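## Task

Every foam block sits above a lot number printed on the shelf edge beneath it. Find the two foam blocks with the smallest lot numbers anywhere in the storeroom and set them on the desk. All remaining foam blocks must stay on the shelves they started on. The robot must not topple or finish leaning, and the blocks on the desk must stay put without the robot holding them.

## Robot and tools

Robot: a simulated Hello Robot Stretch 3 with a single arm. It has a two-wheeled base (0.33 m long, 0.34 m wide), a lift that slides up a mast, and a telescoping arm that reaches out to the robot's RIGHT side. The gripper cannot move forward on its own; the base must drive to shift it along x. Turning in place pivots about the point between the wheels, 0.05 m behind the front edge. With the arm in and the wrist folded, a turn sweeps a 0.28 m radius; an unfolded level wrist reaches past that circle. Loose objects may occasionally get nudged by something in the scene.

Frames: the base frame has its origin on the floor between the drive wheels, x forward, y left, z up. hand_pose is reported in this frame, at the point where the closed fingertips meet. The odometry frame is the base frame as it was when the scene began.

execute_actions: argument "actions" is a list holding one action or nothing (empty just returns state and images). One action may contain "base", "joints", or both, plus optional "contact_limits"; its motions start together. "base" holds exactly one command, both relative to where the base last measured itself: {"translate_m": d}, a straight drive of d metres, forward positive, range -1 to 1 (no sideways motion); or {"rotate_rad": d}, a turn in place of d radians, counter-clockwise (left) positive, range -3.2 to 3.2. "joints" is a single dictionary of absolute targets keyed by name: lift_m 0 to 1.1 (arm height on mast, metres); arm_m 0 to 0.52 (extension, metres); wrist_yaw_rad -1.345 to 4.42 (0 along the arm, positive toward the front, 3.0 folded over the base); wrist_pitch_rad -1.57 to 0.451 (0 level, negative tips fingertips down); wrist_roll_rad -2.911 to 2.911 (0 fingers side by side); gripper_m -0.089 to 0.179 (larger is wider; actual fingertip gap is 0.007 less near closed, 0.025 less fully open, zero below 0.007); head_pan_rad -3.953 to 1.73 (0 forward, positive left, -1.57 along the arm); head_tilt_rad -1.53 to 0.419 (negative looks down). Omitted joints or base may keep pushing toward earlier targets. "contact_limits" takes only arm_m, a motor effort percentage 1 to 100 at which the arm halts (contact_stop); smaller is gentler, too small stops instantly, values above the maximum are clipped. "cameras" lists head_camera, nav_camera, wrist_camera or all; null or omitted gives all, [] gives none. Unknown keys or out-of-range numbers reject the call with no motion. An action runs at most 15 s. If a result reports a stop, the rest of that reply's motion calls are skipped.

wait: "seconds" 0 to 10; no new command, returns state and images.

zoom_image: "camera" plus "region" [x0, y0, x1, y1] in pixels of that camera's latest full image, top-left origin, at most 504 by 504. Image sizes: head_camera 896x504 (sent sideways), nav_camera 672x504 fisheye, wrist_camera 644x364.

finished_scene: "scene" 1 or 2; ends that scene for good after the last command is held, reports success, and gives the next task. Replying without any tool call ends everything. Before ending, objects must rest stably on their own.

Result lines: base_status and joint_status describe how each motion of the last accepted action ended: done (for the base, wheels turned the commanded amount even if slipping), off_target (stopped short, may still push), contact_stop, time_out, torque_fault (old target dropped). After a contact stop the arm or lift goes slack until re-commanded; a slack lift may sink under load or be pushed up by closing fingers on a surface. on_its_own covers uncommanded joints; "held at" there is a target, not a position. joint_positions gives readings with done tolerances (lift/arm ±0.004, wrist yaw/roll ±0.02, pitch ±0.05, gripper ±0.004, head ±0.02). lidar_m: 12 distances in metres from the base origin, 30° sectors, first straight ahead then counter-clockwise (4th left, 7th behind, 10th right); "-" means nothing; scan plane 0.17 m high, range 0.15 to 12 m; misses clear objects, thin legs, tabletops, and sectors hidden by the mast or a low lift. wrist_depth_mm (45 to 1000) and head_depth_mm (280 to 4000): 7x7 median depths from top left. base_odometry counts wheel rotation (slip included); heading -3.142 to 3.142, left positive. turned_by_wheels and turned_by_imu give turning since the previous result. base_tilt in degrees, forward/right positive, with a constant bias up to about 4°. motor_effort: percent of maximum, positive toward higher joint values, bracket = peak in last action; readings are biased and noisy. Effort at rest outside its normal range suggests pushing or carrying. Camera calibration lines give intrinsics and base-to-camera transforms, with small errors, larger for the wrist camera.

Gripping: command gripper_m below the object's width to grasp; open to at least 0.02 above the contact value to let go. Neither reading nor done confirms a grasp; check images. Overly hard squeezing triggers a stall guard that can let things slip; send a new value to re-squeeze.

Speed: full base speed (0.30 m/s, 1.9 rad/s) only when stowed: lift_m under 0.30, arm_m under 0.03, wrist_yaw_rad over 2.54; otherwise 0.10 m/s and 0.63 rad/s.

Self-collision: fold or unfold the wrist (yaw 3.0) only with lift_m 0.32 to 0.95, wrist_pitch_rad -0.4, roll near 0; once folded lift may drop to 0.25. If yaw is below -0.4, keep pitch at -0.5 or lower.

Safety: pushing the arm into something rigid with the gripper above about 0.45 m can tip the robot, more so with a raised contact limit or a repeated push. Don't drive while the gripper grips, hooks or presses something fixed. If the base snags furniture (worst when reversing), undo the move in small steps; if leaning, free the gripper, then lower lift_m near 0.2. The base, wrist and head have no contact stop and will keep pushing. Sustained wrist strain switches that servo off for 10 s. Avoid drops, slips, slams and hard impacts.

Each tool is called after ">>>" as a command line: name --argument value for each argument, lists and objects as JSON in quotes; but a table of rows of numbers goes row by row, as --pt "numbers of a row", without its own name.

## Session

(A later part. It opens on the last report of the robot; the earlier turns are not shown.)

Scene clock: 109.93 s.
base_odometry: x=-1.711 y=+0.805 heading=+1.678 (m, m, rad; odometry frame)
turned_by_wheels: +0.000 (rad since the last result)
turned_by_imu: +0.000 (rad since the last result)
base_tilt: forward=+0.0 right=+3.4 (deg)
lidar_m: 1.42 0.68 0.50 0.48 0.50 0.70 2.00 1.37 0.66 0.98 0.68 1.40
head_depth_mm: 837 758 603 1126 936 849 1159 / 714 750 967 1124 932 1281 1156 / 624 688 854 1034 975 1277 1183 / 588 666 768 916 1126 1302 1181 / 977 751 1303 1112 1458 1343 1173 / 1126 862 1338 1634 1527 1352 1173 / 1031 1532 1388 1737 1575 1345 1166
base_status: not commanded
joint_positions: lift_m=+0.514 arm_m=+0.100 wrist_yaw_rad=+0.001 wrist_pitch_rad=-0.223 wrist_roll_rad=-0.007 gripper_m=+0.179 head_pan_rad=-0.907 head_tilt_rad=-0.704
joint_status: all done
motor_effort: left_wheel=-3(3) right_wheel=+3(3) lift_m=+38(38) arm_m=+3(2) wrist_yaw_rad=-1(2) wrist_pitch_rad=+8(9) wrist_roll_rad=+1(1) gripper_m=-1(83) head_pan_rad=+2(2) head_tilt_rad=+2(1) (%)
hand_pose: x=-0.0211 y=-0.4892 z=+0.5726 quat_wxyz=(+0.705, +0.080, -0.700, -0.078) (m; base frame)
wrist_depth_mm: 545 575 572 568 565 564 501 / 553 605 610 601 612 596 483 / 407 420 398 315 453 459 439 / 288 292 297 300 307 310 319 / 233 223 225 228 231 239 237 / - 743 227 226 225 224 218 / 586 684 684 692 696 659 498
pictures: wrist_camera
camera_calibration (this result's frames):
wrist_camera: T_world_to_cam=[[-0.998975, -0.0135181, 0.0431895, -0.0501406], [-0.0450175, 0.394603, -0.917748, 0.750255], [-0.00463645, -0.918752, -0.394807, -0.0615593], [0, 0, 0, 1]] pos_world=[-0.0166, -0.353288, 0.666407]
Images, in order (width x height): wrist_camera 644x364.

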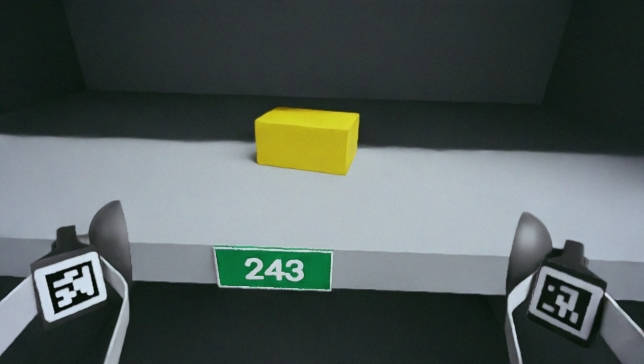

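>>> execute_actions --actions '[{"joints":{"arm_m":0.325,"lift_m":0.52}}]' --cameras '["wrist_camera"]'

>>> execute_actions --actions '[{"joints":{"gripper_m":0.045}}]' --cameras '["wrist_camera"]'

>>> execute_actions --actions '[{"joints":{"lift_m":0.56}}]' --cameras '[]'

>>> execute_actions --actions '[{"joints":{"arm_m":0}}]' --cameras '["wrist_camera"]'

Scene clock: 119.27 s.
base_odometry: x=-1.711 y=+0.805 heading=+1.678 (m, m, rad; odometry frame)
turned_by_wheels: +0.000 (rad since the last result)
turned_by_imu: +0.001 (rad since the last result)
base_tilt: forward=+0.0 right=+3.5 (deg)
lidar_m: 1.42 0.68 0.50 0.49 0.50 0.70 2.00 1.37 0.67 0.98 0.68 1.41
head_depth_mm: 837 761 603 1130 934 1206 1129 / 715 752 962 1127 931 1279 1156 / 625 690 860 1031 978 1277 1177 / 588 665 769 914 1125 1300 1180 / 982 750 1292 1114 1448 1343 1178 / 1122 864 1341 1643 1529 1345 1171 / 1032 1523 1390 1731 1563 1337 1166
base_status: not commanded
joint_positions: lift_m=+0.519 arm_m=+0.325 wrist_yaw_rad=+0.001 wrist_pitch_rad=-0.223 wrist_roll_rad=-0.007 gripper_m=+0.179 head_pan_rad=-0.907 head_tilt_rad=-0.704
joint_status: all done
motor_effort: left_wheel=-4(3) right_wheel=+3(3) lift_m=+38(39) arm_m=+3(2) wrist_yaw_rad=-1(1) wrist_pitch_rad=+8(8) wrist_roll_rad=+1(1) gripper_m=+0(1) head_pan_rad=+3(2) head_tilt_rad=+2(1) (%)
hand_pose: x=-0.0212 y=-0.7143 z=+0.5779 quat_wxyz=(+0.705, +0.079, -0.700, -0.078) (m; base frame)
wrist_depth_mm: 372 370 366 365 363 360 357 / 400 394 393 389 388 386 384 / 415 415 411 410 410 403 406 / 298 302 308 314 318 321 326 / 241 231 157 237 239 248 246 / - 155 126 128 185 193 201 / 154 116 109 107 156 162 158
pictures: wrist_camera
camera_calibration (this result's frames):
wrist_camera: T_world_to_cam=[[-0.99898, -0.0131188, 0.0432007, -0.0532184], [-0.0448748, 0.393766, -0.918115, 0.843487], [-0.00496638, -0.919117, -0.393953, -0.267043], [0, 0, 0, 1]] pos_world=[-0.0166391, -0.578278, 0.671515]
Images, in order (width x height): wrist_camera 644x364.

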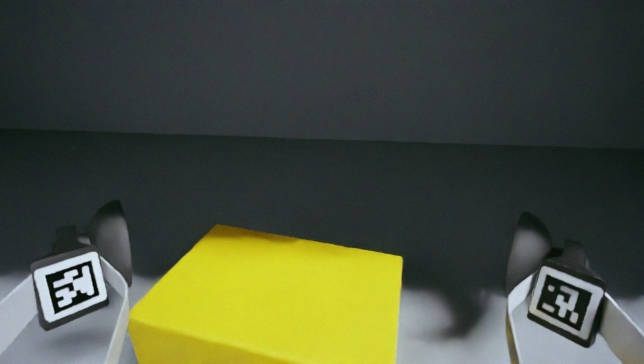

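Scene clock: 121.10 s.
base_odometry: x=-1.711 y=+0.805 heading=+1.678 (m, m, rad; odometry frame)
turned_by_wheels: +0.000 (rad since the last result)
turned_by_imu: +0.000 (rad since the last result)
base_tilt: forward=+0.1 right=+3.4 (deg)
lidar_m: 1.42 0.68 0.50 0.48 0.50 0.70 2.00 1.37 0.66 0.98 0.68 1.40
head_depth_mm: 834 763 604 1130 934 1212 1124 / 714 752 961 1129 931 1274 1156 / 624 690 857 1028 978 1283 1187 / 589 666 770 917 1133 1310 1179 / 979 753 1299 1112 1459 1354 1176 / 1127 864 1337 1650 1521 1348 1178 / 1031 1532 1399 1731 1565 1343 1167
base_status: not commanded
joint_positions: lift_m=+0.519 arm_m=+0.325 wrist_yaw_rad=+0.001 wrist_pitch_rad=-0.216 wrist_roll_rad=-0.007 gripper_m=+0.046 head_pan_rad=-0.907 head_tilt_rad=-0.704
joint_status: all done
motor_effort: left_wheel=-3(4) right_wheel=+3(3) lift_m=+38(38) arm_m=+3(3) wrist_yaw_rad=-1(1) wrist_pitch_rad=+5(8) wrist_roll_rad=+1(1) gripper_m=-22(96) head_pan_rad=+2(1) head_tilt_rad=+2(2) (%)
hand_pose: x=-0.0212 y=-0.7148 z=+0.5794 quat_wxyz=(+0.706, +0.077, -0.700, -0.076) (m; base frame)
wrist_depth_mm: 374 369 368 367 364 361 358 / 396 394 392 389 387 381 383 / 412 412 414 410 406 410 404 / 303 307 314 319 322 327 334 / 232 235 226 239 248 248 250 / 188 196 128 129 131 201 199 / 163 154 113 108 113 164 166
pictures: wrist_camera
camera_calibration (this result's frames):
wrist_camera: T_world_to_cam=[[-0.99898, -0.0128589, 0.0432774, -0.0531471], [-0.0448743, 0.388093, -0.920527, 0.842418], [-0.00495866, -0.921531, -0.388274, -0.27191], [0, 0, 0, 1]] pos_world=[-0.0166383, -0.578193, 0.672193]
Images, in order (width x height): wrist_camera 644x364.

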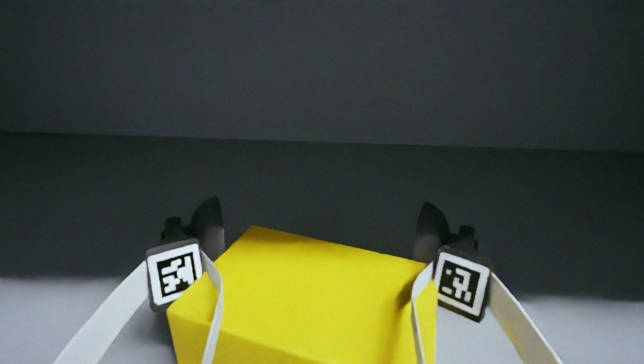

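Scene clock: 122.27 s.
base_odometry: x=-1.711 y=+0.805 heading=+1.678 (m, m, rad; odometry frame)
turned_by_wheels: +0.000 (rad since the last result)
turned_by_imu: +0.000 (rad since the last result)
base_tilt: forward=+0.1 right=+3.5 (deg)
lidar_m: 1.42 0.68 0.50 0.49 0.50 0.70 1.99 1.37 0.66 0.98 0.68 1.41
head_depth_mm: 838 759 604 1131 934 1203 1121 / 715 751 959 1128 932 1281 1165 / 624 691 857 1029 980 1278 1184 / 587 664 767 914 1123 1305 1180 / 978 752 1301 1110 1449 1357 1174 / 1125 863 1338 1649 1524 1349 1170 / 1033 1536 1384 1732 1575 1345 1167
base_status: not commanded
joint_positions: lift_m=+0.559 arm_m=+0.325 wrist_yaw_rad=+0.001 wrist_pitch_rad=-0.221 wrist_roll_rad=-0.007 gripper_m=+0.052 head_pan_rad=-0.907 head_tilt_rad=-0.704
joint_status: all done
on_its_own: gripper_m is held at +0.051, not at your +0.045, by its stall guard, which is not easing now
motor_effort: left_wheel=-3(3) right_wheel=+3(2) lift_m=+38(40) arm_m=+3(3) wrist_yaw_rad=-1(1) wrist_pitch_rad=+7(7) wrist_roll_rad=+1(1) gripper_m=-20(23) head_pan_rad=+2(2) head_tilt_rad=+2(2) (%)
hand_pose: x=-0.0212 y=-0.7145 z=+0.6184 quat_wxyz=(+0.705, +0.079, -0.700, -0.077) (m; base frame)
wrist_depth_mm: 373 371 370 367 362 364 361 / 396 397 397 391 386 385 381 / 422 423 418 414 410 408 407 / 389 393 401 403 413 416 423 / 298 299 303 309 308 316 317 / 241 251 128 129 131 252 255 / 206 197 114 108 113 209 213
pictures: none
No camera images: the call's "cameras" was empty. Leave "cameras" out to get every camera's image.

Scene clock: 125.87 s.
base_odometry: x=-1.711 y=+0.805 heading=+1.678 (m, m, rad; odometry frame)
turned_by_wheels: +0.000 (rad since the last result)
turned_by_imu: +0.000 (rad since the last result)
base_tilt: forward=+0.1 right=+3.4 (deg)
lidar_m: 1.42 0.68 0.50 0.49 0.51 0.70 2.00 1.37 0.66 0.98 0.68 1.41
head_depth_mm: 837 761 604 1132 938 1029 627 / 715 752 963 1124 932 1284 1158 / 623 688 858 1033 978 1282 1180 / 589 664 772 916 1132 1298 1180 / 979 752 1298 1112 1464 1353 1182 / 1125 862 1341 1644 1531 1343 1170 / 1034 1524 1394 1737 1577 1349 1171
base_status: not commanded
joint_positions: lift_m=+0.559 arm_m=+0.000 wrist_yaw_rad=+0.001 wrist_pitch_rad=-0.221 wrist_roll_rad=-0.007 gripper_m=+0.052 head_pan_rad=-0.907 head_tilt_rad=-0.704
joint_status: all done
on_its_own: gripper_m is held at +0.051, not at your +0.045, by its stall guard, which is not easing now
motor_effort: left_wheel=-2(3) right_wheel=+3(3) lift_m=+38(38) arm_m=-3(1) wrist_yaw_rad=-1(1) wrist_pitch_rad=+7(7) wrist_roll_rad=+1(1) gripper_m=-19(19) head_pan_rad=+2(2) head_tilt_rad=+1(2) (%)
hand_pose: x=-0.0213 y=-0.3899 z=+0.6182 quat_wxyz=(+0.705, +0.079, -0.700, -0.078) (m; base frame)
wrist_depth_mm: 546 667 664 667 652 644 489 / 541 702 722 699 700 678 484 / 517 568 581 602 614 611 478 / 389 396 402 405 416 420 429 / 336 334 324 325 330 332 330 / 570 698 127 130 131 626 476 / 558 706 113 108 112 713 478
pictures: wrist_camera
camera_calibration (this result's frames):
wrist_camera: T_world_to_cam=[[-0.998983, -0.0128329, 0.0432179, -0.05066], [-0.0447852, 0.392475, -0.918672, 0.752644], [-0.00517274, -0.919673, -0.392651, 0.0459443], [0, 0, 0, 1]] pos_world=[-0.0166635, -0.253791, 0.711662]
Images, in order (width x height): wrist_camera 644x364.

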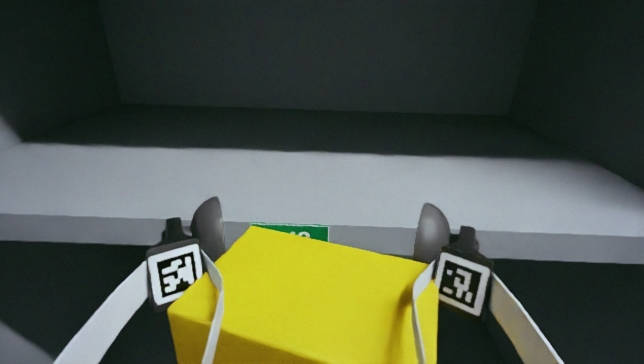

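>>> execute_actions --actions '[{"base":{"translate_m":-0.3},"joints":{"wrist_yaw_rad":2.75,"wrist_pitch_rad":-0.4}}]' --cameras '[]'

>>> execute_actions --actions '[{"base":{"translate_m":-0.5},"joints":{"lift_m":0.285,"head_pan_rad":0,"head_tilt_rad":-0.4}}]' --cameras '[]'

>>> execute_actions --actions '[{"base":{"translate_m":-1}}]' --cameras '[]'

>>> execute_actions --actions '[{"base":{"translate_m":-1}}]' --cameras '[]'

>>> execute_actions --actions '[{"base":{"rotate_rad":-1.6}}]' --cameras '[]'

>>> execute_actions --actions '[{"base":{"translate_m":1}}]' --cameras '["nav_camera"]'

Scene clock: 141.43 s.
base_odometry: x=-1.679 y=+0.506 heading=+1.678 (m, m, rad; odometry frame)
turned_by_wheels: +0.000 (rad since the last result)
turned_by_imu: +0.000 (rad since the last result)
base_tilt: forward=+0.2 right=+3.4 (deg)
lidar_m: 1.72 0.69 0.50 0.49 0.51 0.70 2.00 1.17 0.54 0.53 1.02 0.90
head_depth_mm: 888 690 604 1134 934 1206 1126 / 953 751 627 1125 936 1256 1158 / 1004 746 1276 1119 980 1278 1186 / 953 742 1263 1113 1414 1324 1182 / 872 817 1125 1141 1459 1354 1179 / 793 856 1004 1193 1503 1344 1177 / 765 902 1335 1736 1565 1340 1168
base_status: done
joint_positions: lift_m=+0.559 arm_m=+0.000 wrist_yaw_rad=+2.748 wrist_pitch_rad=-0.418 wrist_roll_rad=-0.007 gripper_m=+0.052 head_pan_rad=-0.907 head_tilt_rad=-0.704
joint_status: all done
on_its_own: gripper_m is held at +0.051, not at your +0.045, by its stall guard, which is not easing now
motor_effort: left_wheel=-3(10) right_wheel=+3(4) lift_m=+38(38) arm_m=-2(3) wrist_yaw_rad=+2(1) wrist_pitch_rad=+6(7) wrist_roll_rad=+1(1) gripper_m=-19(19) head_pan_rad=+2(2) head_tilt_rad=+1(2) (%)
hand_pose: x=+0.0648 y=+0.0620 z=+0.5719 quat_wxyz=(+0.279, +0.705, +0.010, +0.652) (m; base frame)
wrist_depth_mm: 420 451 483 531 587 657 757 / 449 484 525 578 657 736 862 / 487 532 584 645 721 844 - / - 570 631 725 842 960 - / - 626 657 763 887 966 967 / - - 127 129 131 813 820 / 662 - 113 108 113 719 728
pictures: none
No camera images: the call's "cameras" was empty. Leave "cameras" out to get every camera's image.

Scene clock: 146.50 s.
base_odometry: x=-1.625 y=+0.009 heading=+1.678 (m, m, rad; odometry frame)
turned_by_wheels: +0.000 (rad since the last result)
turned_by_imu: -0.001 (rad since the last result)
base_tilt: forward=+0.0 right=+3.5 (deg)
lidar_m: 1.85 0.70 0.51 0.49 0.51 0.71 2.00 0.75 0.78 0.97 0.60 1.33
head_depth_mm: 1867 2023 2196 2043 1922 1594 1380 / 1907 2035 2225 2423 2216 1708 1392 / 1924 2070 2241 2440 2171 1702 1377 / 1912 2081 2261 2488 2175 1687 1380 / 1931 2111 2276 2484 2162 1683 1370 / 1882 2050 2153 2278 2072 1664 1362 / 1381 1434 1472 1516 1561 1569 1362
base_status: done
joint_positions: lift_m=+0.286 arm_m=+0.000 wrist_yaw_rad=+2.748 wrist_pitch_rad=-0.419 wrist_roll_rad=-0.007 gripper_m=+0.052 head_pan_rad=-0.007 head_tilt_rad=-0.408
joint_status: all done
on_its_own: gripper_m is held at +0.051, not at your +0.045, by its stall guard, which is not easing now
motor_effort: left_wheel=-3(16) right_wheel=+3(7) lift_m=+10(36) arm_m=-3(3) wrist_yaw_rad=+1(1) wrist_pitch_rad=+6(7) wrist_roll_rad=+1(1) gripper_m=-19(19) head_pan_rad=+3(33) head_tilt_rad=+3(19) (%)
hand_pose: x=+0.0647 y=+0.0619 z=+0.2982 quat_wxyz=(+0.280, +0.705, +0.010, +0.652) (m; base frame)
wrist_depth_mm: 422 449 497 535 595 667 758 / 453 486 535 594 660 758 857 / 495 530 593 655 730 803 871 / - 564 629 662 698 694 712 / - 580 565 573 579 587 583 / - - 128 129 130 501 498 / - - 114 108 112 429 437
pictures: none
No camera images: the call's "cameras" was empty. Leave "cameras" out to get every camera's image.

Scene clock: 151.43 s.
base_odometry: x=-1.518 y=-0.985 heading=+1.678 (m, m, rad; odometry frame)
turned_by_wheels: +0.000 (rad since the last result)
turned_by_imu: -0.003 (rad since the last result)
base_tilt: forward=+0.0 right=+3.5 (deg)
lidar_m: 1.90 0.71 0.52 0.50 0.52 0.72 1.54 0.72 0.70 0.96 0.62 1.38
head_depth_mm: 1950 2050 2266 1954 1610 1623 1381 / 2816 2992 3165 2529 2208 1696 1379 / 2804 3082 3281 3076 2181 1704 1393 / 2841 3077 3359 3008 2163 1705 1375 / 2844 3042 3326 3027 2163 1668 1377 / 2046 2138 2234 2294 2076 1674 1363 / 1428 1469 1510 1547 1600 1564 1368
base_status: done
joint_positions: lift_m=+0.286 arm_m=+0.000 wrist_yaw_rad=+2.748 wrist_pitch_rad=-0.419 wrist_roll_rad=-0.007 gripper_m=+0.052 head_pan_rad=-0.007 head_tilt_rad=-0.407
joint_status: not commanded
on_its_own: gripper_m is held at +0.051, not at your +0.045, by its stall guard, which is not easing now
motor_effort: left_wheel=-2(14) right_wheel=+2(5) lift_m=+10(10) arm_m=-2(3) wrist_yaw_rad=+1(1) wrist_pitch_rad=+6(6) wrist_roll_rad=+1(1) gripper_m=-20(20) head_pan_rad=+2(2) head_tilt_rad=+3(3) (%)
hand_pose: x=+0.0647 y=+0.0619 z=+0.2981 quat_wxyz=(+0.280, +0.705, +0.010, +0.652) (m; base frame)
wrist_depth_mm: 428 459 499 545 605 669 777 / 454 492 542 599 667 769 883 / 505 539 593 662 738 815 888 / - 572 623 673 699 705 702 / - 581 563 566 566 583 593 / - - 127 129 131 494 501 / - - 114 108 112 429 432
pictures: none
No camera images: the call's "cameras" was empty. Leave "cameras" out to get every camera's image.

Scene clock: 156.37 s.
base_odometry: x=-1.411 y=-1.979 heading=+1.678 (m, m, rad; odometry frame)
turned_by_wheels: +0.000 (rad since the last result)
turned_by_imu: -0.003 (rad since the last result)
base_tilt: forward=+0.0 right=+3.4 (deg)
lidar_m: 1.94 0.72 0.52 0.50 0.52 0.56 0.54 0.56 0.77 2.13 0.70 0.72
head_depth_mm: 1973 2109 2277 1829 1658 1636 1383 / 2932 3048 3020 2578 2146 1703 1385 / 3757 - - 3063 2190 1683 1387 / 3717 3997 - 3012 2180 1700 1375 / 3746 - - 3028 2165 1685 1364 / 2102 2217 2303 2385 2068 1669 1366 / 1452 1495 1556 1590 1633 1569 1361
base_status: done
joint_positions: lift_m=+0.286 arm_m=+0.000 wrist_yaw_rad=+2.748 wrist_pitch_rad=-0.419 wrist_roll_rad=-0.007 gripper_m=+0.052 head_pan_rad=-0.007 head_tilt_rad=-0.407
joint_status: not commanded
on_its_own: gripper_m is held at +0.051, not at your +0.045, by its stall guard, which is not easing now
motor_effort: left_wheel=-1(15) right_wheel=+2(3) lift_m=+10(11) arm_m=-2(2) wrist_yaw_rad=+1(1) wrist_pitch_rad=+7(6) wrist_roll_rad=+1(1) gripper_m=-20(19) head_pan_rad=+2(3) head_tilt_rad=+2(3) (%)
hand_pose: x=+0.0647 y=+0.0619 z=+0.2981 quat_wxyz=(+0.280, +0.705, +0.010, +0.652) (m; base frame)
wrist_depth_mm: 430 460 510 548 611 679 786 / 459 501 545 599 683 781 897 / 510 539 600 653 740 838 890 / - 577 640 677 684 701 717 / - 578 563 570 574 587 588 / - - 128 130 131 498 498 / - - 113 108 112 429 433
pictures: none
No camera images: the call's "cameras" was empty. Leave "cameras" out to get every camera's image.

Scene clock: 158.73 s.
base_odometry: x=-1.411 y=-1.979 heading=+0.078 (m, m, rad; odometry frame)
turned_by_wheels: -1.600 (rad since the last result)
turned_by_imu: -1.576 (rad since the last result)
base_tilt: forward=+0.0 right=+3.5 (deg)
lidar_m: 1.95 0.70 0.70 2.15 0.74 0.53 0.51 0.52 0.57 0.54 0.56 0.75
head_depth_mm: 1672 1683 1644 1621 1582 1550 1357 / 2599 2491 2468 2348 2111 1707 1385 / 2857 3081 3395 3074 2185 1701 1376 / 2863 3149 3443 3021 2143 1689 1379 / 2895 3067 3343 3026 2150 1675 1364 / 2836 3114 3376 3030 2126 1673 1357 / 2892 3102 3354 2974 2141 1651 1355
base_status: done
joint_positions: lift_m=+0.286 arm_m=+0.000 wrist_yaw_rad=+2.748 wrist_pitch_rad=-0.419 wrist_roll_rad=-0.007 gripper_m=+0.052 head_pan_rad=-0.007 head_tilt_rad=-0.407
joint_status: not commanded
on_its_own: gripper_m is held at +0.051, not at your +0.045, by its stall guard, which is not easing now
motor_effort: left_wheel=+2(14) right_wheel=-2(7) lift_m=+11(11) arm_m=-3(3) wrist_yaw_rad=+1(1) wrist_pitch_rad=+7(7) wrist_roll_rad=+1(1) gripper_m=-20(19) head_pan_rad=+2(2) head_tilt_rad=+3(3) (%)
hand_pose: x=+0.0647 y=+0.0619 z=+0.2981 quat_wxyz=(+0.280, +0.705, +0.010, +0.652) (m; base frame)
wrist_depth_mm: - - - - - 673 785 / - - - - 892 759 - / 860 850 842 855 795 833 898 / - 672 670 695 694 694 710 / - 580 567 573 573 582 582 / - - 128 129 131 496 497 / - - 113 108 112 427 435
pictures: none
No camera images: the call's "cameras" was empty. Leave "cameras" out to get every camera's image.

Scene clock: 163.67 s.
base_odometry: x=-0.414 y=-1.901 heading=+0.078 (m, m, rad; odometry frame)
turned_by_wheels: +0.000 (rad since the last result)
turned_by_imu: +0.004 (rad since the last result)
base_tilt: forward=+0.0 right=+3.5 (deg)
lidar_m: 1.90 1.95 2.37 0.50 0.51 0.69 1.50 0.76 0.55 0.52 0.54 0.73
head_depth_mm: 1663 1596 1579 1576 1535 1507 1357 / 1966 2099 2236 2314 2076 1697 1389 / 1971 2123 2296 2526 2187 1707 1386 / 1975 2121 2305 2493 2195 1691 1376 / 1961 2111 2306 2547 2151 1680 1370 / 1962 2109 2294 2542 2159 1675 1359 / 1976 2110 2266 2532 2132 1653 1359
base_status: done
joint_positions: lift_m=+0.286 arm_m=+0.000 wrist_yaw_rad=+2.748 wrist_pitch_rad=-0.419 wrist_roll_rad=-0.007 gripper_m=+0.052 head_pan_rad=-0.007 head_tilt_rad=-0.407
joint_status: not commanded
on_its_own: gripper_m is held at +0.051, not at your +0.045, by its stall guard, which is not easing now
motor_effort: left_wheel=+2(14) right_wheel=-1(2) lift_m=+11(10) arm_m=-2(3) wrist_yaw_rad=+1(1) wrist_pitch_rad=+7(7) wrist_roll_rad=+1(1) gripper_m=-19(19) head_pan_rad=+1(3) head_tilt_rad=+2(3) (%)
hand_pose: x=+0.0647 y=+0.0619 z=+0.2981 quat_wxyz=(+0.280, +0.705, +0.010, +0.652) (m; base frame)
wrist_depth_mm: 424 650 - - - - - / 457 502 - - - - - / 491 532 845 870 875 879 896 / - 589 673 681 696 695 695 / - 585 568 577 573 580 585 / - - 128 129 131 496 502 / - - 114 108 112 432 436
pictures: nav_camera (sideways: a quarter turn counterclockwise sets it upright)
camera_calibration (this result's frames):
nav_camera: T_world_to_cam=[[0.398919, 0.0405615, 0.916089, -1.16108], [0.0450302, -0.998682, 0.0246097, 0.0199595], [0.91588, 0.0314344, -0.40022, 0.472315], [0, 0, 0, 1]] pos_world=[0.0296951, 0.0521815, 1.25219]
Images, in order (width x height): nav_camera 672x504.

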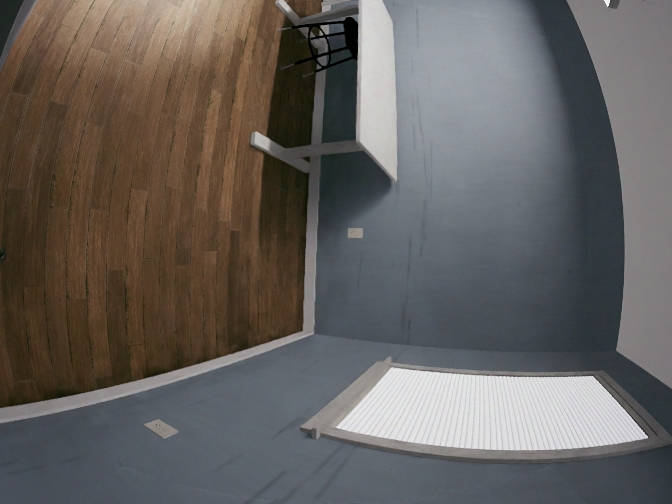

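>>> execute_actions --actions '[{"base":{"translate_m":1}}]' --cameras '[]'

>>> execute_actions --actions '[{"base":{"rotate_rad":1.59}}]' --cameras '[]'

>>> execute_actions --actions '[{"base":{"translate_m":1},"joints":{"head_tilt_rad":-0.2}}]' --cameras '[]'

>>> execute_actions --actions '[{"joints":{"lift_m":0.77}}]' --cameras '["head_camera"]'

>>> execute_actions --actions '[{"joints":{"wrist_yaw_rad":0,"wrist_pitch_rad":-0.2}}]' --cameras '["wrist_camera","head_camera"]'

Scene clock: 175.27 s.
base_odometry: x=+0.583 y=-1.823 heading=+0.078 (m, m, rad; odometry frame)
turned_by_wheels: +0.000 (rad since the last result)
turned_by_imu: +0.005 (rad since the last result)
base_tilt: forward=+0.0 right=+3.5 (deg)
lidar_m: 1.26 1.10 1.11 3.78 1.49 1.16 2.11 0.73 0.53 0.51 0.53 0.71
head_depth_mm: 1056 1141 1250 1355 1462 1469 1340 / 1060 1150 1248 1366 1509 1624 1385 / 1060 1145 1242 1366 1509 1630 1382 / 1065 1148 1252 1365 1503 1622 1375 / 1065 1152 1249 1373 1508 1625 1376 / 1063 1148 1248 1366 1511 1619 1368 / 1064 1156 1248 1369 1513 1616 1363
base_status: done
joint_positions: lift_m=+0.286 arm_m=+0.000 wrist_yaw_rad=+2.748 wrist_pitch_rad=-0.419 wrist_roll_rad=-0.007 gripper_m=+0.052 head_pan_rad=-0.007 head_tilt_rad=-0.407
joint_status: not commanded
on_its_own: gripper_m is held at +0.051, not at your +0.045, by its stall guard, which is not easing now
motor_effort: left_wheel=+1(15) right_wheel=+0(5) lift_m=+11(11) arm_m=-3(3) wrist_yaw_rad=+1(1) wrist_pitch_rad=+6(7) wrist_roll_rad=+1(1) gripper_m=-20(19) head_pan_rad=+2(2) head_tilt_rad=+3(3) (%)
hand_pose: x=+0.0646 y=+0.0619 z=+0.2981 quat_wxyz=(+0.280, +0.705, +0.010, +0.652) (m; base frame)
wrist_depth_mm: - - - - - - - / - - - - - - - / 851 834 864 869 865 887 879 / - 663 685 686 702 700 703 / - 577 564 565 574 582 585 / - - 128 130 131 495 495 / - - 114 108 112 431 436
pictures: none
No camera images: the call's "cameras" was empty. Leave "cameras" out to get every camera's image.

Scene clock: 177.53 s.
base_odometry: x=+0.583 y=-1.823 heading=+1.668 (m, m, rad; odometry frame)
turned_by_wheels: +1.590 (rad since the last result)
turned_by_imu: +1.566 (rad since the last result)
base_tilt: forward=+0.1 right=+3.5 (deg)
lidar_m: 3.79 1.47 1.16 1.98 0.72 0.53 0.51 0.53 0.72 1.26 1.10 1.13
head_depth_mm: 3715 3985 3772 2667 2127 1715 1390 / 3659 3983 - 3083 2208 1697 1393 / 3678 - - 3076 2190 1706 1385 / 3835 3982 - 3070 2175 1689 1375 / 3792 - - 2985 2167 1675 1378 / 3740 3979 4000 2956 2155 1660 1358 / 3043 3134 3252 2867 2121 1677 1358
base_status: done
joint_positions: lift_m=+0.286 arm_m=+0.000 wrist_yaw_rad=+2.748 wrist_pitch_rad=-0.419 wrist_roll_rad=-0.007 gripper_m=+0.052 head_pan_rad=-0.007 head_tilt_rad=-0.407
joint_status: not commanded
on_its_own: gripper_m is held at +0.051, not at your +0.045, by its stall guard, which is not easing now
motor_effort: left_wheel=-3(12) right_wheel=+3(12) lift_m=+11(11) arm_m=-3(3) wrist_yaw_rad=+1(1) wrist_pitch_rad=+7(6) wrist_roll_rad=+1(1) gripper_m=-20(19) head_pan_rad=+2(2) head_tilt_rad=+3(2) (%)
hand_pose: x=+0.0646 y=+0.0619 z=+0.2981 quat_wxyz=(+0.280, +0.705, +0.010, +0.652) (m; base frame)
wrist_depth_mm: - - - - - - - / - - - - - - - / 860 835 856 880 865 869 892 / - 665 670 680 686 696 706 / - 581 570 570 566 578 581 / - - 127 129 131 493 491 / - - 113 108 112 431 436
pictures: none
No camera images: the call's "cameras" was empty. Leave "cameras" out to get every camera's image.

Scene clock: 182.47 s.
base_odometry: x=+0.486 y=-0.828 heading=+1.668 (m, m, rad; odometry frame)
turned_by_wheels: +0.000 (rad since the last result)
turned_by_imu: +0.004 (rad since the last result)
base_tilt: forward=+0.1 right=+3.5 (deg)
lidar_m: 2.78 1.46 1.07 1.03 1.07 1.56 1.50 1.56 0.83 0.82 0.86 0.98
head_depth_mm: 2912 2977 3151 3346 3012 2188 1674 / 2934 3077 3193 3327 3055 2185 1641 / 2954 3067 3197 3378 3032 2140 1654 / 2914 3016 3216 3329 3005 2142 1631 / 2946 3109 3201 3392 3012 2113 1624 / 2926 3121 3282 3378 3004 2111 1633 / 2967 2819 2976 3033 2916 2096 1606
base_status: done
joint_positions: lift_m=+0.286 arm_m=+0.000 wrist_yaw_rad=+2.748 wrist_pitch_rad=-0.419 wrist_roll_rad=-0.007 gripper_m=+0.052 head_pan_rad=-0.007 head_tilt_rad=-0.210
joint_status: all done
on_its_own: gripper_m is held at +0.051, not at your +0.045, by its stall guard, which is not easing now
motor_effort: left_wheel=-4(8) right_wheel=+3(9) lift_m=+11(11) arm_m=-3(3) wrist_yaw_rad=+1(1) wrist_pitch_rad=+6(6) wrist_roll_rad=+1(1) gripper_m=-20(20) head_pan_rad=+2(3) head_tilt_rad=+3(18) (%)
hand_pose: x=+0.0646 y=+0.0619 z=+0.2981 quat_wxyz=(+0.280, +0.705, +0.011, +0.652) (m; base frame)
wrist_depth_mm: 835 904 978 - - - - / 914 972 - - - - - / 835 840 840 842 872 892 892 / - 669 682 681 692 696 706 / - 577 562 567 575 578 579 / - - 127 129 131 498 499 / - - 113 108 112 437 436
pictures: none
No camera images: the call's "cameras" was empty. Leave "cameras" out to get every camera's image.

Scene clock: 187.70 s.
base_odometry: x=+0.486 y=-0.828 heading=+1.668 (m, m, rad; odometry frame)
turned_by_wheels: +0.000 (rad since the last result)
turned_by_imu: +0.001 (rad since the last result)
base_tilt: forward=+0.0 right=+3.5 (deg)
lidar_m: 2.79 1.46 1.07 1.03 1.07 1.56 1.50 1.56 0.83 0.82 0.86 0.97
head_depth_mm: 2948 2940 3174 3378 3007 2165 1658 / 2929 3064 3220 3398 3049 2170 1663 / 2939 3100 3231 3309 3110 2167 1653 / 2937 3021 3199 3381 3047 2133 1634 / 2900 3113 3238 3420 3082 2124 1624 / 2958 3087 3198 3350 2993 2106 1620 / 2951 2884 2952 3002 2954 2086 1598
base_status: not commanded
joint_positions: lift_m=+0.769 arm_m=+0.000 wrist_yaw_rad=+2.748 wrist_pitch_rad=-0.420 wrist_roll_rad=-0.007 gripper_m=+0.052 head_pan_rad=-0.007 head_tilt_rad=-0.210
joint_status: all done
on_its_own: gripper_m is held at +0.051, not at your +0.045, by its stall guard, which is not easing now
motor_effort: left_wheel=-4(4) right_wheel=+3(3) lift_m=+38(40) arm_m=-3(3) wrist_yaw_rad=+1(1) wrist_pitch_rad=+7(7) wrist_roll_rad=+1(1) gripper_m=-20(20) head_pan_rad=+3(3) head_tilt_rad=+4(4) (%)
hand_pose: x=+0.0646 y=+0.0619 z=+0.7816 quat_wxyz=(+0.280, +0.705, +0.011, +0.652) (m; base frame)
wrist_depth_mm: 840 893 985 - - - - / 891 963 - - - - - / 977 - - - - - - / - - - - - - - / - - - - - - - / - - 128 129 131 - - / 910 - 113 108 112 945 925
pictures: head_camera (sideways: a quarter turn clockwise sets it upright)
camera_calibration (this result's frames):
head_camera: T_world_to_cam=[[-0.243338, -0.0162859, -0.969805, 1.28561], [-0.00510962, 0.999867, -0.0155086, 0.0271955], [0.969928, 0.00118149, -0.243389, 0.275002], [0, 0, 0, 1]] pos_world=[0.0462447, -0.00657947, 1.31415]
Images, in order (width x height): head_camera 896x504.

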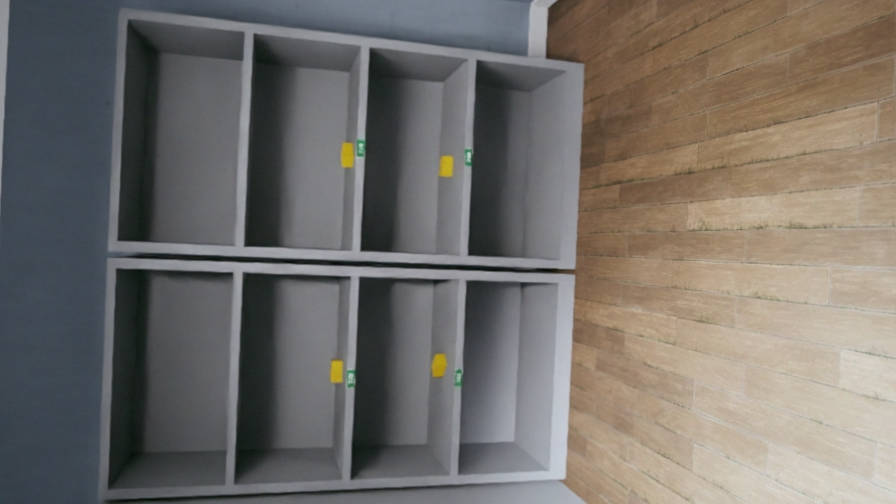

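Scene clock: 190.07 s.
base_odometry: x=+0.486 y=-0.828 heading=+1.668 (m, m, rad; odometry frame)
turned_by_wheels: +0.000 (rad since the last result)
turned_by_imu: +0.000 (rad since the last result)
base_tilt: forward=+0.0 right=+3.4 (deg)
lidar_m: 2.79 1.46 1.07 1.03 1.07 1.56 1.51 1.56 0.83 0.82 0.86 0.98
head_depth_mm: 2940 2971 3197 3374 3013 2197 1666 / 2932 3053 3172 3292 3075 2166 1664 / 2883 3072 3171 3354 3111 2166 1647 / 2939 3001 3191 3375 3037 2165 1653 / 2931 3101 3212 3437 2998 2109 1627 / 2945 3075 3266 3378 3020 2110 1615 / 2960 2858 2914 3042 2906 2106 1617
base_status: not commanded
joint_positions: lift_m=+0.769 arm_m=+0.000 wrist_yaw_rad=+0.002 wrist_pitch_rad=-0.227 wrist_roll_rad=-0.007 gripper_m=+0.052 head_pan_rad=-0.007 head_tilt_rad=-0.210
joint_status: all done
on_its_own: gripper_m is held at +0.051, not at your +0.045, by its stall guard, which is not easing now
motor_effort: left_wheel=-3(4) right_wheel=+3(4) lift_m=+39(39) arm_m=-2(2) wrist_yaw_rad=-1(2) wrist_pitch_rad=+9(9) wrist_roll_rad=+1(1) gripper_m=-19(20) head_pan_rad=+3(3) head_tilt_rad=+4(3) (%)
hand_pose: x=-0.0209 y=-0.3895 z=+0.8268 quat_wxyz=(+0.705, +0.081, -0.700, -0.079) (m; base frame)
wrist_depth_mm: 927 907 926 915 892 895 903 / 957 972 961 960 948 966 946 / 615 637 650 666 678 - - / 433 440 449 456 457 465 - / 335 338 340 347 349 356 356 / 289 284 128 129 131 285 287 / - - 113 108 112 - -
pictures: head_camera (sideways: a quarter turn clockwise sets it upright), wrist_camera
camera_calibration (this result's frames):
head_camera: T_world_to_cam=[[-0.243338, -0.0162859, -0.969805, 1.28561], [-0.00510952, 0.999867, -0.0155086, 0.0271955], [0.969928, 0.0011814, -0.243389, 0.275002], [0, 0, 0, 1]] pos_world=[0.0462447, -0.00657947, 1.31415]
wrist_camera: T_world_to_cam=[[-0.998962, -0.0146171, 0.0431533, -0.0599353], [-0.0454053, 0.397784, -0.916355, 0.944213], [-0.00377127, -0.917363, -0.398035, 0.133664], [0, 0, 0, 1]] pos_world=[-0.0164967, -0.253851, 0.921023]
Images, in order (width x height): head_camera 896x504, wrist_camera 644x364.

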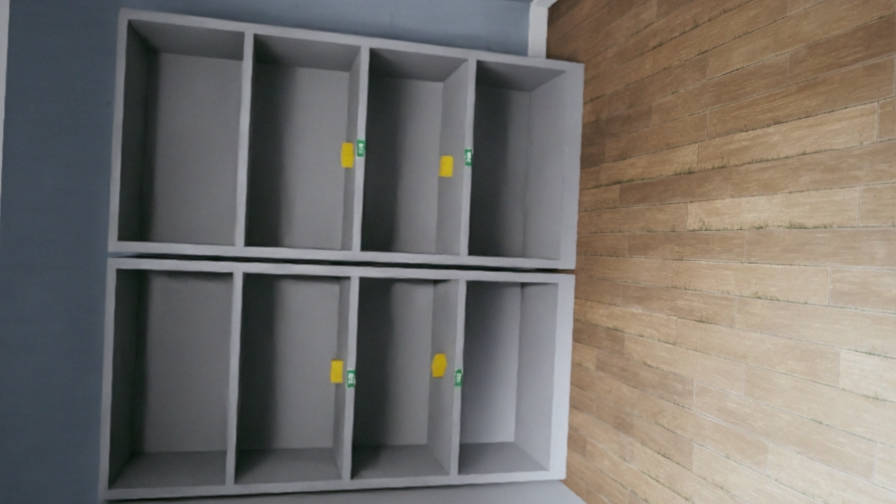

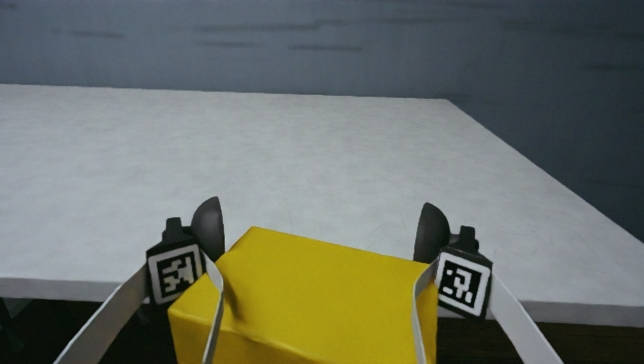

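>>> execute_actions --actions '[{"base":{"translate_m":0.25},"joints":{"arm_m":0.27,"head_tilt_rad":-0.3}}]' --cameras '[]'

>>> execute_actions --actions '[{"joints":{"lift_m":0.706}}]' --cameras '[]'

>>> execute_actions --actions '[{"joints":{"gripper_m":0.179}}]' --cameras '[]'

>>> execute_actions --actions '[{"joints":{"arm_m":0,"lift_m":0.72}}]' --cameras '["wrist_camera"]'

>>> execute_actions --actions '[{"base":{"translate_m":0.25},"joints":{"wrist_yaw_rad":2.75,"wrist_pitch_rad":-0.4,"gripper_m":0.04}}]' --cameras '[]'

>>> execute_actions --actions '[{"base":{"translate_m":0.45},"joints":{"lift_m":0.285}}]' --cameras '["head_camera"]'

>>> zoom_image --camera "head_camera" --region '[260,0,560,250]'

>>> zoom_image --camera "head_camera" --region '[260,254,560,504]'

Scene clock: 205.57 s.
base_odometry: x=+0.461 y=-0.579 heading=+1.668 (m, m, rad; odometry frame)
turned_by_wheels: +0.000 (rad since the last result)
turned_by_imu: +0.001 (rad since the last result)
base_tilt: forward=+0.0 right=+3.4 (deg)
lidar_m: 2.53 1.46 1.07 1.03 1.07 1.81 1.75 1.79 0.91 1.26 0.75 1.80
head_depth_mm: 2591 2747 2744 3065 2680 1946 1519 / 2658 2825 3027 3138 2654 1917 1521 / 2625 2831 2996 3110 2611 1922 1520 / 2623 2764 2900 3157 2607 1906 1504 / 2610 2850 3061 3257 2576 1897 1497 / 2705 2875 3025 3184 2568 1889 1482 / 2632 2800 2958 2911 2554 1871 1482
base_status: done
joint_positions: lift_m=+0.769 arm_m=+0.270 wrist_yaw_rad=+0.001 wrist_pitch_rad=-0.226 wrist_roll_rad=-0.007 gripper_m=+0.052 head_pan_rad=-0.007 head_tilt_rad=-0.296
joint_status: all done
on_its_own: gripper_m is held at +0.051, not at your +0.045, by its stall guard, which is not easing now
motor_effort: left_wheel=-4(6) right_wheel=+3(8) lift_m=+38(39) arm_m=+3(4) wrist_yaw_rad=-1(2) wrist_pitch_rad=+9(9) wrist_roll_rad=+1(1) gripper_m=-20(19) head_pan_rad=+2(2) head_tilt_rad=-1(8) (%)
hand_pose: x=-0.0212 y=-0.6590 z=+0.8270 quat_wxyz=(+0.705, +0.081, -0.700, -0.080) (m; base frame)
wrist_depth_mm: 684 672 676 676 675 658 659 / 724 727 720 715 701 714 702 / 619 622 652 658 671 687 731 / 431 438 443 453 458 466 474 / 333 339 340 344 348 353 356 / 270 283 128 130 131 285 287 / 233 223 113 108 112 236 239
pictures: none
No camera images: the call's "cameras" was empty. Leave "cameras" out to get every camera's image.

Scene clock: 206.97 s.
base_odometry: x=+0.461 y=-0.579 heading=+1.668 (m, m, rad; odometry frame)
turned_by_wheels: +0.000 (rad since the last result)
turned_by_imu: +0.000 (rad since the last result)
base_tilt: forward=+0.0 right=+3.5 (deg)
lidar_m: 2.54 1.45 1.07 1.03 1.07 1.81 1.76 1.78 0.91 1.26 0.75 1.79
head_depth_mm: 2597 2732 2719 3040 2657 1935 1531 / 2654 2801 3002 3082 2618 1926 1525 / 2664 2796 3039 3116 2626 1904 1511 / 2607 2761 2950 3150 2601 1904 1508 / 2658 2855 3037 3240 2559 1895 1491 / 2651 2853 3048 3235 2549 1883 1491 / 2618 2794 2899 2941 2534 1871 1482
base_status: not commanded
joint_positions: lift_m=+0.707 arm_m=+0.270 wrist_yaw_rad=+0.001 wrist_pitch_rad=-0.220 wrist_roll_rad=-0.007 gripper_m=+0.052 head_pan_rad=-0.007 head_tilt_rad=-0.296
joint_status: all done
on_its_own: gripper_m is held at +0.051, not at your +0.045, by its stall guard, which is not easing now
motor_effort: left_wheel=-4(4) right_wheel=+4(3) lift_m=+10(32) arm_m=+2(3) wrist_yaw_rad=+0(1) wrist_pitch_rad=+7(9) wrist_roll_rad=+1(1) gripper_m=-20(20) head_pan_rad=+1(2) head_tilt_rad=-1(1) (%)
hand_pose: x=-0.0212 y=-0.6595 z=+0.7660 quat_wxyz=(+0.705, +0.079, -0.700, -0.077) (m; base frame)
wrist_depth_mm: 681 669 671 670 670 664 666 / 712 704 705 707 715 718 698 / 430 447 454 466 472 482 499 / 301 306 311 317 319 326 331 / 233 235 231 239 244 248 249 / 188 197 128 129 131 198 199 / 164 154 113 108 113 164 166
pictures: none
No camera images: the call's "cameras" was empty. Leave "cameras" out to get every camera's image.

Scene clock: 208.73 s.
base_odometry: x=+0.461 y=-0.579 heading=+1.668 (m, m, rad; odometry frame)
turned_by_wheels: +0.000 (rad since the last result)
turned_by_imu: +0.000 (rad since the last result)
base_tilt: forward=+0.0 right=+3.4 (deg)
lidar_m: 2.54 1.46 1.07 1.03 1.07 1.82 1.75 1.79 0.92 1.26 0.75 1.80
head_depth_mm: 2563 2762 2711 3029 2679 1947 1529 / 2643 2801 3011 3141 2651 1919 1519 / 2674 2830 2965 3071 2612 1921 1519 / 2631 2744 2927 3194 2565 1914 1494 / 2684 2828 3042 3228 2580 1891 1507 / 2688 2849 3019 3167 2525 1876 1489 / 2618 2821 2916 2946 2560 1870 1477
base_status: not commanded
joint_positions: lift_m=+0.707 arm_m=+0.270 wrist_yaw_rad=+0.001 wrist_pitch_rad=-0.220 wrist_roll_rad=-0.007 gripper_m=+0.179 head_pan_rad=-0.007 head_tilt_rad=-0.296
joint_status: all done
motor_effort: left_wheel=-3(3) right_wheel=+3(4) lift_m=+10(10) arm_m=+3(3) wrist_yaw_rad=-1(1) wrist_pitch_rad=+7(7) wrist_roll_rad=+1(1) gripper_m=+0(84) head_pan_rad=+2(1) head_tilt_rad=-1(1) (%)
hand_pose: x=-0.0212 y=-0.6595 z=+0.7661 quat_wxyz=(+0.705, +0.079, -0.700, -0.077) (m; base frame)
wrist_depth_mm: 683 676 677 668 671 665 662 / 698 698 700 701 708 720 701 / 432 442 451 465 478 487 499 / 302 306 312 314 322 328 334 / 244 235 237 240 242 252 250 / - 190 129 130 137 197 205 / 156 159 112 109 114 164 160
pictures: none
No camera images: the call's "cameras" was empty. Leave "cameras" out to get every camera's image.

Scene clock: 211.93 s.
base_odometry: x=+0.461 y=-0.579 heading=+1.668 (m, m, rad; odometry frame)
turned_by_wheels: +0.000 (rad since the last result)
turned_by_imu: +0.000 (rad since the last result)
base_tilt: forward=+0.1 right=+3.5 (deg)
lidar_m: 2.53 1.46 1.07 1.03 1.07 1.81 1.75 1.79 0.91 1.26 0.75 1.79
head_depth_mm: 2593 2735 2692 3017 2657 1940 1525 / 2627 2839 2947 3093 2648 1941 1526 / 2662 2823 3056 3109 2593 1913 1520 / 2620 2748 2904 3185 2580 1919 1503 / 2654 2834 3016 3189 2554 1904 1495 / 2653 2810 3016 3189 2550 1882 1484 / 2618 2785 2922 2895 2526 1858 1481
base_status: not commanded
joint_positions: lift_m=+0.719 arm_m=+0.000 wrist_yaw_rad=+0.001 wrist_pitch_rad=-0.220 wrist_roll_rad=-0.007 gripper_m=+0.179 head_pan_rad=-0.007 head_tilt_rad=-0.296
joint_status: all done
motor_effort: left_wheel=-4(3) right_wheel=+3(3) lift_m=+38(40) arm_m=-3(1) wrist_yaw_rad=-1(1) wrist_pitch_rad=+6(7) wrist_roll_rad=+1(1) gripper_m=+0(1) head_pan_rad=+2(2) head_tilt_rad=-1(1) (%)
hand_pose: x=-0.0213 y=-0.3900 z=+0.7785 quat_wxyz=(+0.705, +0.078, -0.700, -0.077) (m; base frame)
wrist_depth_mm: 928 914 931 926 902 897 913 / 831 894 932 942 931 942 964 / 477 489 497 367 523 539 546 / 331 338 341 348 351 360 365 / 269 270 268 264 268 276 274 / - - - - - - - / 930 - 983 - - 874 -
pictures: wrist_camera
camera_calibration (this result's frames):
wrist_camera: T_world_to_cam=[[-0.998983, -0.0128057, 0.043237, -0.0575877], [-0.0447978, 0.391473, -0.919099, 0.899863], [-0.00515644, -0.920101, -0.391648, 0.107852], [0, 0, 0, 1]] pos_world=[-0.0166611, -0.253774, 0.871793]
Images, in order (width x height): wrist_camera 644x364.

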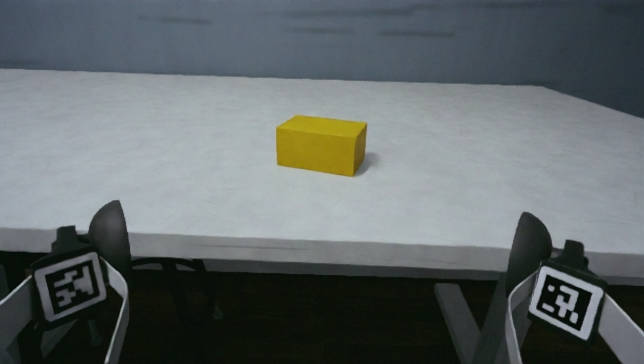

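Scene clock: 215.90 s.
base_odometry: x=+0.437 y=-0.330 heading=+1.668 (m, m, rad; odometry frame)
turned_by_wheels: +0.000 (rad since the last result)
turned_by_imu: +0.001 (rad since the last result)
base_tilt: forward=+0.2 right=+3.4 (deg)
lidar_m: 2.28 1.45 1.07 1.03 1.07 2.08 2.00 1.78 1.06 0.72 0.67 1.77
head_depth_mm: 2432 2506 2659 2629 2577 1942 1531 / 2423 2539 2687 2847 2626 1938 1519 / 2436 2591 2683 2878 2566 1917 1504 / 2306 2512 2539 2764 2555 1910 1500 / 2456 2609 2776 3006 2556 1891 1496 / 2440 2595 2745 2984 2534 1891 1494 / 2441 2568 2739 2845 2520 1864 1493
base_status: done
joint_positions: lift_m=+0.719 arm_m=+0.000 wrist_yaw_rad=+2.748 wrist_pitch_rad=-0.415 wrist_roll_rad=-0.007 gripper_m=+0.040 head_pan_rad=-0.007 head_tilt_rad=-0.296
joint_status: all done
motor_effort: left_wheel=-3(6) right_wheel=+3(8) lift_m=+38(38) arm_m=-3(3) wrist_yaw_rad=+1(2) wrist_pitch_rad=+5(6) wrist_roll_rad=+1(1) gripper_m=+0(84) head_pan_rad=+3(2) head_tilt_rad=-1(1) (%)
hand_pose: x=+0.0650 y=+0.0624 z=+0.7327 quat_wxyz=(+0.278, +0.705, +0.009, +0.653) (m; base frame)
wrist_depth_mm: 836 902 973 - - - - / 910 957 - - - - - / 977 - - - - - - / - - - - - - - / - - - - - - - / 959 - 944 - - - - / 858 - 860 862 873 885 890
pictures: none
No camera images: the call's "cameras" was empty. Leave "cameras" out to get every camera's image.

Scene clock: 221.73 s.
base_odometry: x=+0.394 y=+0.117 heading=+1.668 (m, m, rad; odometry frame)
turned_by_wheels: +0.000 (rad since the last result)
turned_by_imu: +0.002 (rad since the last result)
base_tilt: forward=-0.1 right=+3.5 (deg)
lidar_m: 1.84 1.45 1.07 1.03 1.07 1.47 2.45 1.39 0.65 0.82 1.32 1.78
head_depth_mm: 1998 2105 2195 2324 2356 1929 1523 / 2000 2134 2241 2392 2471 1933 1519 / 2005 2118 2211 2359 2437 1939 1521 / 1645 1821 2064 2169 2215 1920 1516 / 2004 2152 2267 2386 2420 1885 1505 / 2033 2134 2262 2378 2402 1888 1495 / 2020 2149 2241 2410 2382 1882 1481
base_status: done
joint_positions: lift_m=+0.286 arm_m=+0.000 wrist_yaw_rad=+2.748 wrist_pitch_rad=-0.416 wrist_roll_rad=-0.007 gripper_m=+0.040 head_pan_rad=-0.007 head_tilt_rad=-0.297
joint_status: all done
motor_effort: left_wheel=-4(15) right_wheel=+3(11) lift_m=+10(31) arm_m=-2(2) wrist_yaw_rad=+1(2) wrist_pitch_rad=+6(6) wrist_roll_rad=+1(1) gripper_m=+0(1) head_pan_rad=+2(2) head_tilt_rad=-1(1) (%)
hand_pose: x=+0.0648 y=+0.0623 z=+0.2988 quat_wxyz=(+0.279, +0.705, +0.009, +0.652) (m; base frame)
wrist_depth_mm: 822 886 977 - - - - / 888 958 - - - - - / 853 841 851 877 869 884 887 / - 674 683 699 699 705 711 / - 570 579 575 584 580 587 / - 494 - 491 503 502 500 / - - - 425 429 432 438
pictures: head_camera (sideways: a quarter turn clockwise sets it upright)
camera_calibration (this result's frames):
head_camera: T_world_to_cam=[[-0.326715, -0.0157164, -0.944992, 1.25371], [-0.00641376, 0.999876, -0.0144118, 0.0257738], [0.945101, 0.00135242, -0.326775, 0.383681], [0, 0, 0, 1]] pos_world=[0.0471532, -0.00658562, 1.31049]
Images, in order (width x height): head_camera 896x504.

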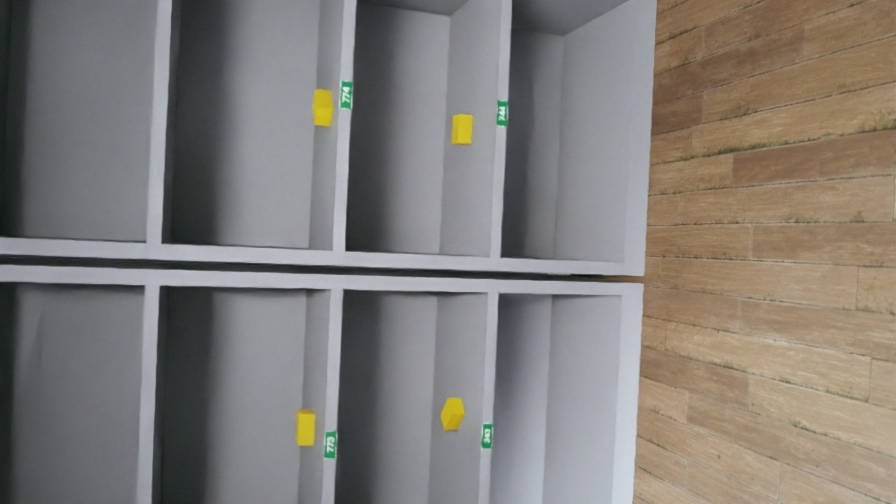

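Region (260, 0, 560, 250) of head_camera's 896x504 image, scaled by 1.680, with more detail than that image has.

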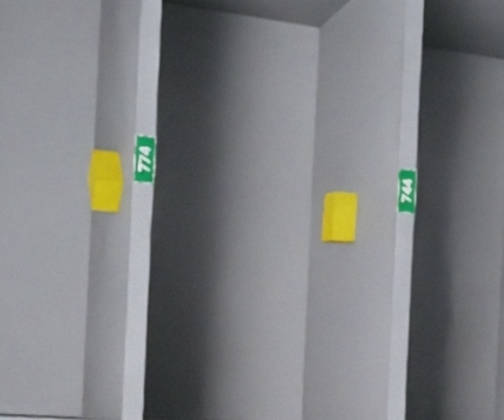

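Region (260, 254, 560, 504) of head_camera's 896x504 image, scaled by 1.680, with more detail than that image has.

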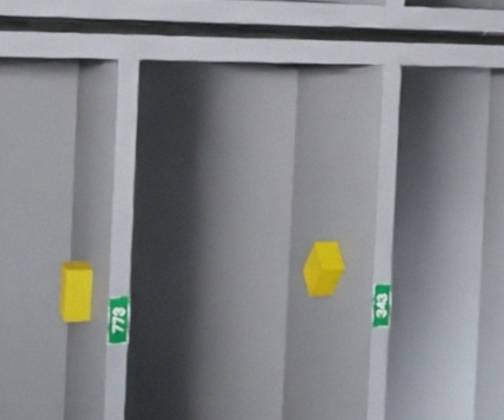

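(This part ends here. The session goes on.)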